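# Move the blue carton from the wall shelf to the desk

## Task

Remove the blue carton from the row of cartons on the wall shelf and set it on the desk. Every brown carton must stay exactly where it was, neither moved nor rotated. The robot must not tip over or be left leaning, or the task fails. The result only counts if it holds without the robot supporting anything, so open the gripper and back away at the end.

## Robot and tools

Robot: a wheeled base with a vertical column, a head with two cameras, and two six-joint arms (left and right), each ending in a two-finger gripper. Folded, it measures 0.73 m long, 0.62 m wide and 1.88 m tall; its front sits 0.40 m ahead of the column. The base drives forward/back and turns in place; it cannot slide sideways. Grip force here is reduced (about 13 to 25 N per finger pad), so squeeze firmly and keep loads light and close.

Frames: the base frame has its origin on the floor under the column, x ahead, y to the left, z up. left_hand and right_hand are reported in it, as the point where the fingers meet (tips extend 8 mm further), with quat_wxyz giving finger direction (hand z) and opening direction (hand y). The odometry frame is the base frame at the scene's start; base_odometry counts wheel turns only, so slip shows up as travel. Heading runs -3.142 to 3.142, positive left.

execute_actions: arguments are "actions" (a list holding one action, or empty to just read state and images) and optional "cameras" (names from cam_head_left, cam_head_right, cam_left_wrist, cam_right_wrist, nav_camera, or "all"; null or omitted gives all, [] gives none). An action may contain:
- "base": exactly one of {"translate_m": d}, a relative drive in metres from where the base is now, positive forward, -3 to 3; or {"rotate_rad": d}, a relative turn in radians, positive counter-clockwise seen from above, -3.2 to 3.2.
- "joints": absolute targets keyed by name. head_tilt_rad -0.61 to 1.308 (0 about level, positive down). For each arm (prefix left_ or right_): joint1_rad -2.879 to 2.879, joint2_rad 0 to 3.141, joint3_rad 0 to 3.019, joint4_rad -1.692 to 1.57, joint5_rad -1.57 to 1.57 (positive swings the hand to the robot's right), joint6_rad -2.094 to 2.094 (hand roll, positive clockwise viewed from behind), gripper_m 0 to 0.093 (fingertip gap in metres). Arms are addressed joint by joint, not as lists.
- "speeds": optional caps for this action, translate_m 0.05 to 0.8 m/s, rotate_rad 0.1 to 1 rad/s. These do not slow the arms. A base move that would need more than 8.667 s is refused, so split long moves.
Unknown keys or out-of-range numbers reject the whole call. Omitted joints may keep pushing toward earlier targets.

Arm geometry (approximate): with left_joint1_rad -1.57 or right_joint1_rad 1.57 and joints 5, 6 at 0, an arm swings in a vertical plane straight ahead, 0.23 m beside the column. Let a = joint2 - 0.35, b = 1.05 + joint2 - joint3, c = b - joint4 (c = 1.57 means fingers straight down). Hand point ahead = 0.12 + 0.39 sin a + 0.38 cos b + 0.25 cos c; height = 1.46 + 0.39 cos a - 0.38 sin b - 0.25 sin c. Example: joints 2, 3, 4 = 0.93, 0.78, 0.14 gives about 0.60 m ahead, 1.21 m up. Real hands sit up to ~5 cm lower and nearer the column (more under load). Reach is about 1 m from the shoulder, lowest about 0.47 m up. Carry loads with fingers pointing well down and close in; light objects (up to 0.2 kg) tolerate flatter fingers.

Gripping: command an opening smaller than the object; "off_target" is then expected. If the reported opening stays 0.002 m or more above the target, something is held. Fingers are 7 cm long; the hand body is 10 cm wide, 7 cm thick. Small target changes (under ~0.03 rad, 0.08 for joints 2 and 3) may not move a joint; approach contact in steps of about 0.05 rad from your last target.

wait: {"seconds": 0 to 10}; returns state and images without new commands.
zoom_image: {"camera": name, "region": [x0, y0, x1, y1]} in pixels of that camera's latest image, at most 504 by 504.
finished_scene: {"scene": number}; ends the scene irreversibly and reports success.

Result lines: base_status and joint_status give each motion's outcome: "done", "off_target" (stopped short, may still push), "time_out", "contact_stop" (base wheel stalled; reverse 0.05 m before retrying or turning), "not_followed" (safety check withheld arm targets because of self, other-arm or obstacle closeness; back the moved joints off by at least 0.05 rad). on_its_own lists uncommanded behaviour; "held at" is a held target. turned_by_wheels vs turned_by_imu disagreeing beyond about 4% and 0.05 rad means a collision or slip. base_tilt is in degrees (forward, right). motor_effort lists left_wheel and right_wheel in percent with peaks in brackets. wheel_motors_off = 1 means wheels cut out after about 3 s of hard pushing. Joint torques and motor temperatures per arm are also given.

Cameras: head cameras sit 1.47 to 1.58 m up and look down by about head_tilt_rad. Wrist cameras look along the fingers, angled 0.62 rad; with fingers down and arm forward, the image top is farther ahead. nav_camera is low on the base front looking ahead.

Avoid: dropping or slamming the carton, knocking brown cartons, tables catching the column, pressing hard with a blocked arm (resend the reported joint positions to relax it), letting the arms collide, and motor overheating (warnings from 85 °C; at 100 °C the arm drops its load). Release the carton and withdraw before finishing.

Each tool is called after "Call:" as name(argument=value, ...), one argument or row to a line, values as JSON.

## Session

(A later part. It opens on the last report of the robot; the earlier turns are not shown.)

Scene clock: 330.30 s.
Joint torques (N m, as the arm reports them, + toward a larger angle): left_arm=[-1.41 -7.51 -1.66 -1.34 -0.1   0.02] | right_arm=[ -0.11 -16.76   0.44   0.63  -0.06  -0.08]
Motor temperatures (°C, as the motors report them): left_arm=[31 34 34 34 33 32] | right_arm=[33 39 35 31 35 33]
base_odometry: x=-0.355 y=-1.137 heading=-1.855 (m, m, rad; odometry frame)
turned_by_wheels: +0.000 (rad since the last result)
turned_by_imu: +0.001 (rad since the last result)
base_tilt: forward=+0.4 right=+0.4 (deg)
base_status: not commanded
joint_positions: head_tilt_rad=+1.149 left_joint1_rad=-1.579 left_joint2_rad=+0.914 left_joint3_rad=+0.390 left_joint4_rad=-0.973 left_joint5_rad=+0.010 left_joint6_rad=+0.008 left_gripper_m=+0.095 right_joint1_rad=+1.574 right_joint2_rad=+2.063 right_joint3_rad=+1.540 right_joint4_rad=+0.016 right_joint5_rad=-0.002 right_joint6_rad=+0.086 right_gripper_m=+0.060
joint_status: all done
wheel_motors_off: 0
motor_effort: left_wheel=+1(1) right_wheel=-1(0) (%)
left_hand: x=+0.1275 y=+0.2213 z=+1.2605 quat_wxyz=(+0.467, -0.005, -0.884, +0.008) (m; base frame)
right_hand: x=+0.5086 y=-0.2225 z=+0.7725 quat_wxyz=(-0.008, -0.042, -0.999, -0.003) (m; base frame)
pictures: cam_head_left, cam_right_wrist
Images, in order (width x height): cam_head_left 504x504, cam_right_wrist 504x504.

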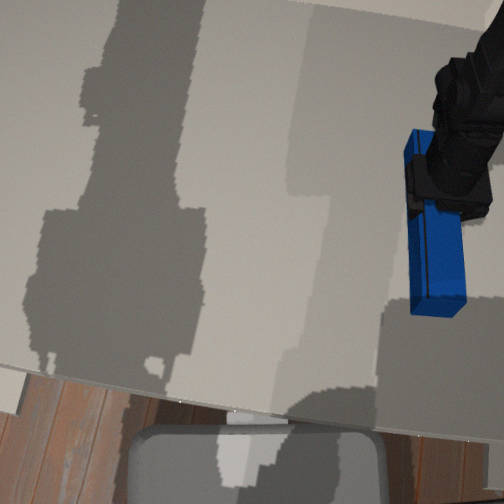

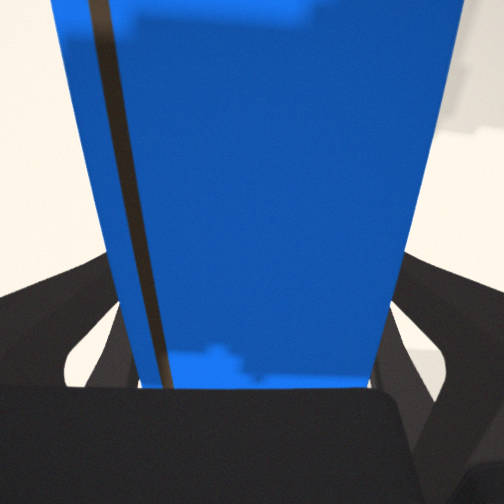

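Call:
execute_actions(
  actions=[
    {"joints": {"right_joint2_rad": 2.125, "right_joint3_rad": 1.567}},
  ],
  cameras=["cam_head_left", "cam_head_right", "cam_right_wrist"],
)

Scene clock: 338.93 s.
Joint torques (N m, as the arm reports them, + toward a larger angle): left_arm=[-1.72 -6.73 -1.56 -1.5  -0.12  0.07] | right_arm=[ -0.2  -15.62   0.19   0.6   -0.07  -0.07]
Motor temperatures (°C, as the motors report them): left_arm=[31 34 34 34 33 32] | right_arm=[33 39 35 31 35 33]
base_odometry: x=-0.355 y=-1.137 heading=-1.855 (m, m, rad; odometry frame)
turned_by_wheels: +0.000 (rad since the last result)
turned_by_imu: +0.001 (rad since the last result)
base_tilt: forward=+0.4 right=+0.4 (deg)
base_status: not commanded
joint_positions: head_tilt_rad=+1.149 left_joint1_rad=-1.579 left_joint2_rad=+0.914 left_joint3_rad=+0.390 left_joint4_rad=-0.973 left_joint5_rad=+0.010 left_joint6_rad=+0.008 left_gripper_m=+0.095 right_joint1_rad=+1.574 right_joint2_rad=+2.109 right_joint3_rad=+1.568 right_joint4_rad=+0.016 right_joint5_rad=-0.002 right_joint6_rad=+0.086 right_gripper_m=+0.060
joint_status: all done
wheel_motors_off: 0
motor_effort: left_wheel=+0(0) right_wheel=+0(0) (%)
left_hand: x=+0.1275 y=+0.2213 z=+1.2605 quat_wxyz=(+0.467, -0.005, -0.884, +0.008) (m; base frame)
right_hand: x=+0.4949 y=-0.2224 z=+0.7551 quat_wxyz=(+0.001, -0.042, -0.999, -0.002) (m; base frame)
pictures: cam_head_left, cam_head_right, cam_right_wrist
Images, in order (width x height): cam_head_left 504x504, cam_head_right 504x504, cam_right_wrist 504x504.

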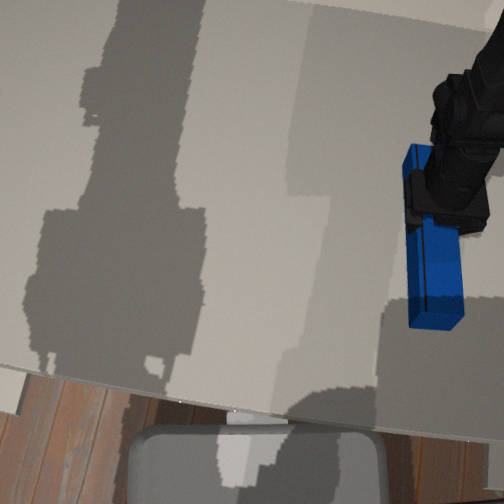

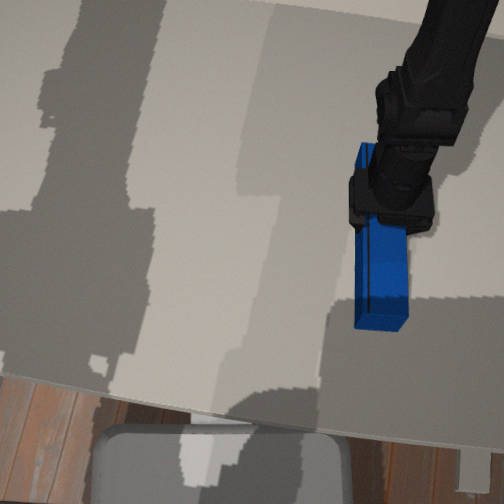

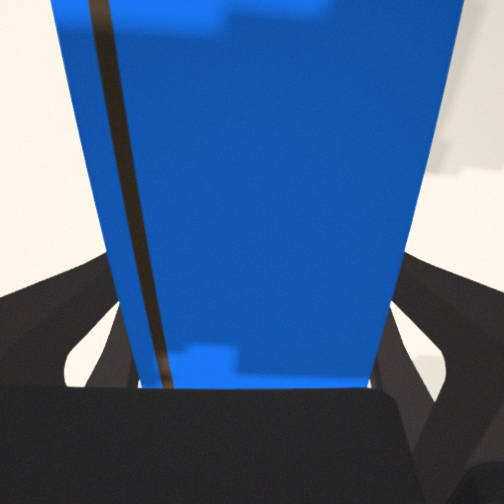

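Call:
zoom_image(
  camera="cam_head_left",
  region=[365, 280, 485, 360],
)

Call:
zoom_image(
  camera="cam_head_right",
  region=[310, 280, 430, 360],
)

Region (365, 280, 485, 360) of cam_head_left's 504x504 image, scaled by 4.200, with more detail than that image has.

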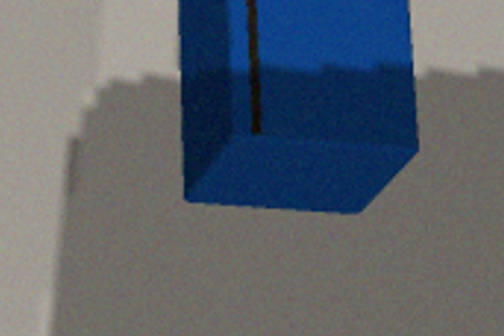

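Region (310, 280, 430, 360) of cam_head_right's 504x504 image, scaled by 4.200, with more detail than that image has.

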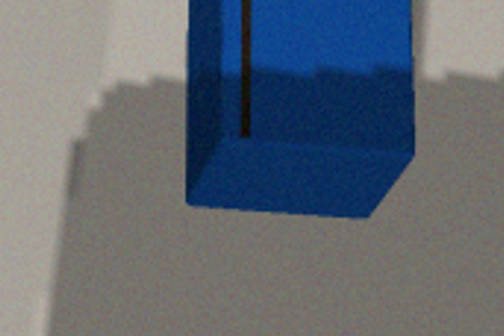

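Call:
execute_actions(
  actions=[
    {"joints": {"right_joint2_rad": 2.155, "right_joint3_rad": 1.582}},
  ],
  cameras=["cam_right_wrist"],
)

Scene clock: 367.17 s.
Joint torques (N m, as the arm reports them, + toward a larger angle): left_arm=[-0.68 -6.49 -1.52 -1.31 -0.13  0.07] | right_arm=[ -0.27 -14.34   0.29   0.59  -0.1   -0.08]
Motor temperatures (°C, as the motors report them): left_arm=[31 34 34 34 33 32] | right_arm=[33 39 35 31 35 33]
base_odometry: x=-0.355 y=-1.137 heading=-1.855 (m, m, rad; odometry frame)
turned_by_wheels: +0.000 (rad since the last result)
turned_by_imu: +0.001 (rad since the last result)
base_tilt: forward=+0.5 right=+0.4 (deg)
base_status: not commanded
joint_positions: head_tilt_rad=+1.149 left_joint1_rad=-1.579 left_joint2_rad=+0.914 left_joint3_rad=+0.390 left_joint4_rad=-0.973 left_joint5_rad=+0.010 left_joint6_rad=+0.008 left_gripper_m=+0.095 right_joint1_rad=+1.574 right_joint2_rad=+2.125 right_joint3_rad=+1.581 right_joint4_rad=+0.016 right_joint5_rad=-0.001 right_joint6_rad=+0.086 right_gripper_m=+0.060
joint_status: all done
wheel_motors_off: 0
motor_effort: left_wheel=+1(0) right_wheel=+0(1) (%)
left_hand: x=+0.1275 y=+0.2213 z=+1.2605 quat_wxyz=(+0.467, -0.005, -0.884, +0.008) (m; base frame)
right_hand: x=+0.4907 y=-0.2226 z=+0.7488 quat_wxyz=(+0.003, -0.042, -0.999, -0.002) (m; base frame)
pictures: cam_right_wrist
Images, in order (width x height): cam_right_wrist 504x504.

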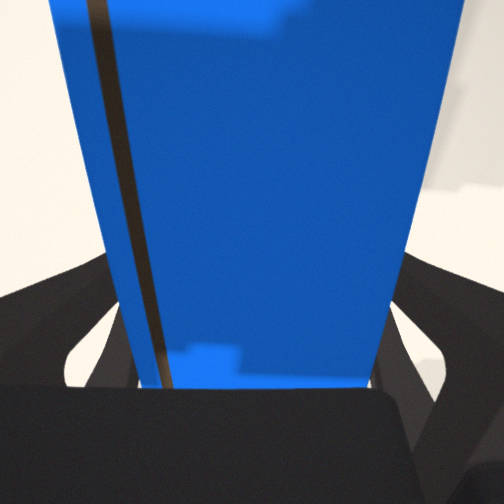

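The carton is now resting on the desk: joint 2's torque has eased and the descent stopped short of its target. I'll release, lift the hand and back away.

Call:
execute_actions(
  actions=[
    {"joints": {"right_gripper_m": 0.093, "right_joint2_rad": 2.125}},
  ],
  cameras=["cam_right_wrist"],
)

Call:
execute_actions(
  actions=[
    {"joints": {"right_joint2_rad": 1.88, "right_joint3_rad": 1.335}},
  ],
  cameras=["cam_right_wrist"],
)

Scene clock: 378.00 s.
Joint torques (N m, as the arm reports them, + toward a larger angle): left_arm=[-1.   -6.55 -1.7  -1.29 -0.13  0.03] | right_arm=[ -0.22 -16.33   0.36   0.63  -0.1   -0.07]
Motor temperatures (°C, as the motors report them): left_arm=[31 34 34 34 33 32] | right_arm=[33 39 35 31 35 33]
base_odometry: x=-0.355 y=-1.137 heading=-1.855 (m, m, rad; odometry frame)
turned_by_wheels: +0.000 (rad since the last result)
turned_by_imu: +0.001 (rad since the last result)
base_tilt: forward=+0.4 right=+0.4 (deg)
base_status: not commanded
joint_positions: head_tilt_rad=+1.149 left_joint1_rad=-1.579 left_joint2_rad=+0.914 left_joint3_rad=+0.390 left_joint4_rad=-0.973 left_joint5_rad=+0.010 left_joint6_rad=+0.008 left_gripper_m=+0.095 right_joint1_rad=+1.574 right_joint2_rad=+2.125 right_joint3_rad=+1.581 right_joint4_rad=+0.016 right_joint5_rad=-0.001 right_joint6_rad=+0.086 right_gripper_m=+0.093
joint_status: all done
wheel_motors_off: 0
motor_effort: left_wheel=+2(2) right_wheel=+0(0) (%)
left_hand: x=+0.1275 y=+0.2213 z=+1.2605 quat_wxyz=(+0.467, -0.005, -0.884, +0.008) (m; base frame)
right_hand: x=+0.4907 y=-0.2226 z=+0.7488 quat_wxyz=(+0.003, -0.042, -0.999, -0.002) (m; base frame)
pictures: cam_right_wrist
Images, in order (width x height): cam_right_wrist 504x504.

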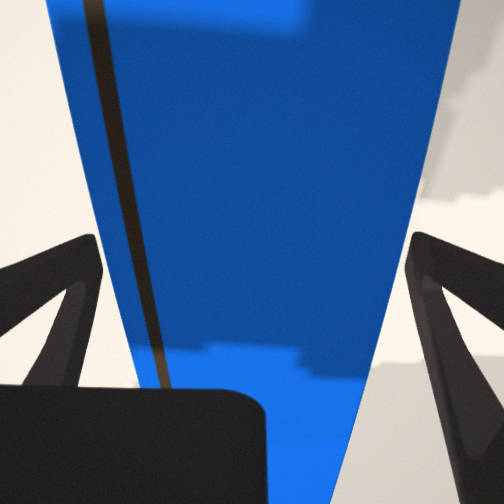

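Scene clock: 379.07 s.
Joint torques (N m, as the arm reports them, + toward a larger angle): left_arm=[-1.06 -6.79 -1.48 -1.48 -0.11  0.04] | right_arm=[ -0.11 -16.42   0.17   0.62  -0.1   -0.07]
Motor temperatures (°C, as the motors report them): left_arm=[31 34 34 34 33 32] | right_arm=[33 39 35 31 35 33]
base_odometry: x=-0.355 y=-1.137 heading=-1.855 (m, m, rad; odometry frame)
turned_by_wheels: +0.000 (rad since the last result)
turned_by_imu: +0.000 (rad since the last result)
base_tilt: forward=+0.4 right=+0.4 (deg)
base_status: not commanded
joint_positions: head_tilt_rad=+1.149 left_joint1_rad=-1.579 left_joint2_rad=+0.914 left_joint3_rad=+0.390 left_joint4_rad=-0.973 left_joint5_rad=+0.010 left_joint6_rad=+0.008 left_gripper_m=+0.095 right_joint1_rad=+1.574 right_joint2_rad=+1.870 right_joint3_rad=+1.338 right_joint4_rad=+0.016 right_joint5_rad=-0.001 right_joint6_rad=+0.086 right_gripper_m=+0.093
joint_status: all done
wheel_motors_off: 0
motor_effort: left_wheel=+3(0) right_wheel=+0(1) (%)
left_hand: x=+0.1275 y=+0.2213 z=+1.2605 quat_wxyz=(+0.467, -0.005, -0.884, +0.008) (m; base frame)
right_hand: x=+0.5066 y=-0.2229 z=+0.8464 quat_wxyz=(-0.003, -0.042, -0.999, -0.002) (m; base frame)
pictures: cam_right_wrist
Images, in order (width x height): cam_right_wrist 504x504.

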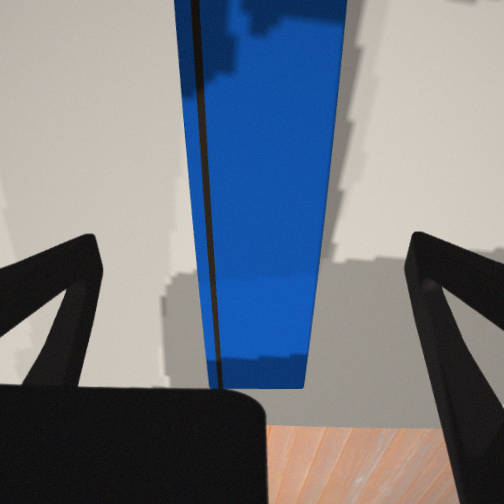

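Call:
execute_actions(
  actions=[
    {"base": {"translate_m": -0.7}, "joints": {"right_joint2_rad": 0.87, "right_joint3_rad": 0.42, "right_joint4_rad": -0.97, "head_tilt_rad": 0.7}},
  ],
  cameras=["cam_head_left", "cam_left_wrist", "cam_right_wrist"],
)

Scene clock: 395.77 s.
Joint torques (N m, as the arm reports them, + toward a larger angle): left_arm=[-0.88 -6.78 -1.19 -1.37 -0.13  0.05] | right_arm=[ 0.   -8.67 -0.21 -1.12 -0.1  -0.06]
Motor temperatures (°C, as the motors report them): left_arm=[31 34 34 34 33 32] | right_arm=[33 39 35 31 35 33]
base_odometry: x=-0.159 y=-0.465 heading=-1.852 (m, m, rad; odometry frame)
turned_by_wheels: +0.003 (rad since the last result)
turned_by_imu: +0.003 (rad since the last result)
base_tilt: forward=+0.4 right=+0.4 (deg)
base_status: done
joint_positions: head_tilt_rad=+0.716 left_joint1_rad=-1.579 left_joint2_rad=+0.914 left_joint3_rad=+0.386 left_joint4_rad=-0.973 left_joint5_rad=+0.010 left_joint6_rad=+0.008 left_gripper_m=+0.095 right_joint1_rad=+1.574 right_joint2_rad=+0.878 right_joint3_rad=+0.418 right_joint4_rad=-0.958 right_joint5_rad=-0.001 right_joint6_rad=+0.086 right_gripper_m=+0.093
joint_status: all done
wheel_motors_off: 0
motor_effort: left_wheel=+0(48) right_wheel=-1(44) (%)
left_hand: x=+0.1254 y=+0.2213 z=+1.2613 quat_wxyz=(+0.469, -0.005, -0.883, +0.008) (m; base frame)
right_hand: x=+0.1514 y=-0.2246 z=+1.2530 quat_wxyz=(+0.432, -0.037, -0.901, +0.017) (m; base frame)
pictures: cam_head_left, cam_left_wrist, cam_right_wrist
Images, in order (width x height): cam_head_left 504x504, cam_left_wrist 504x504, cam_right_wrist 504x504.

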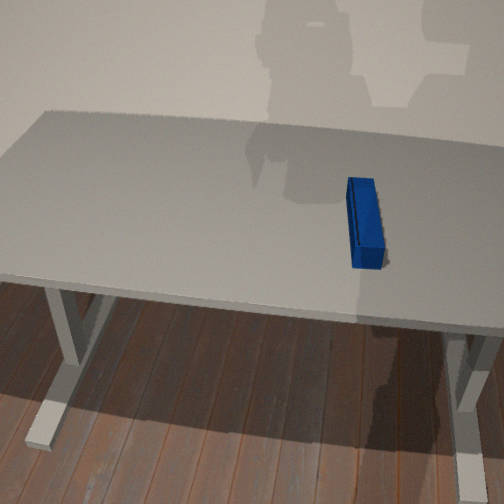

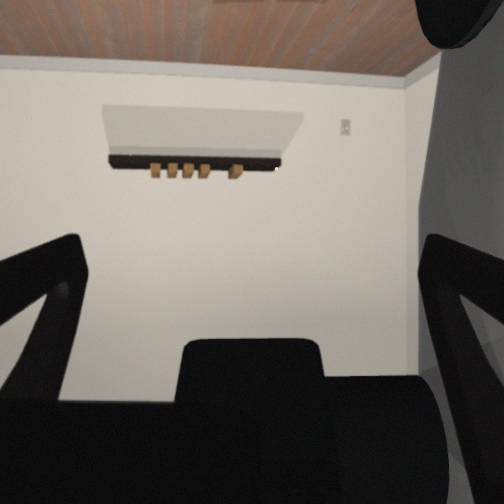

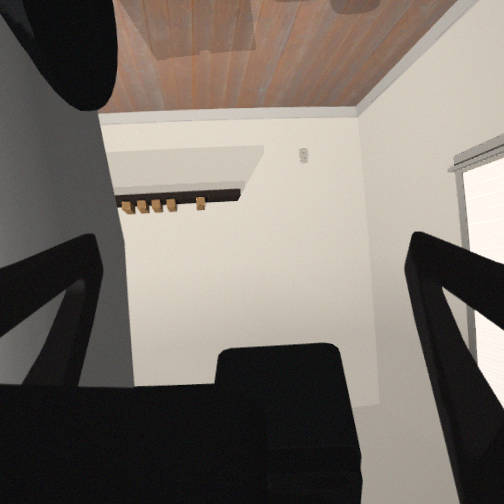

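Call:
zoom_image(
  camera="cam_left_wrist",
  region=[100, 140, 290, 195],
)

Region (100, 140, 290, 195) of cam_left_wrist's 504x504 image, scaled by 2.653, with more detail than that image has; it fills the top 146 rows of this view, and the rest is white.

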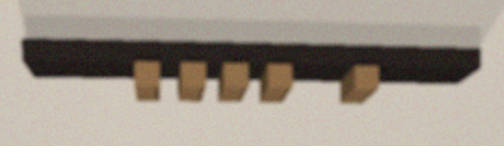

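The blue carton is on the desk, the brown cartons are still in their places, and the robot is clear, so I'm ending scene 2.

Call:
finished_scene(
  scene=2,
)

The scene is finished: the task was done.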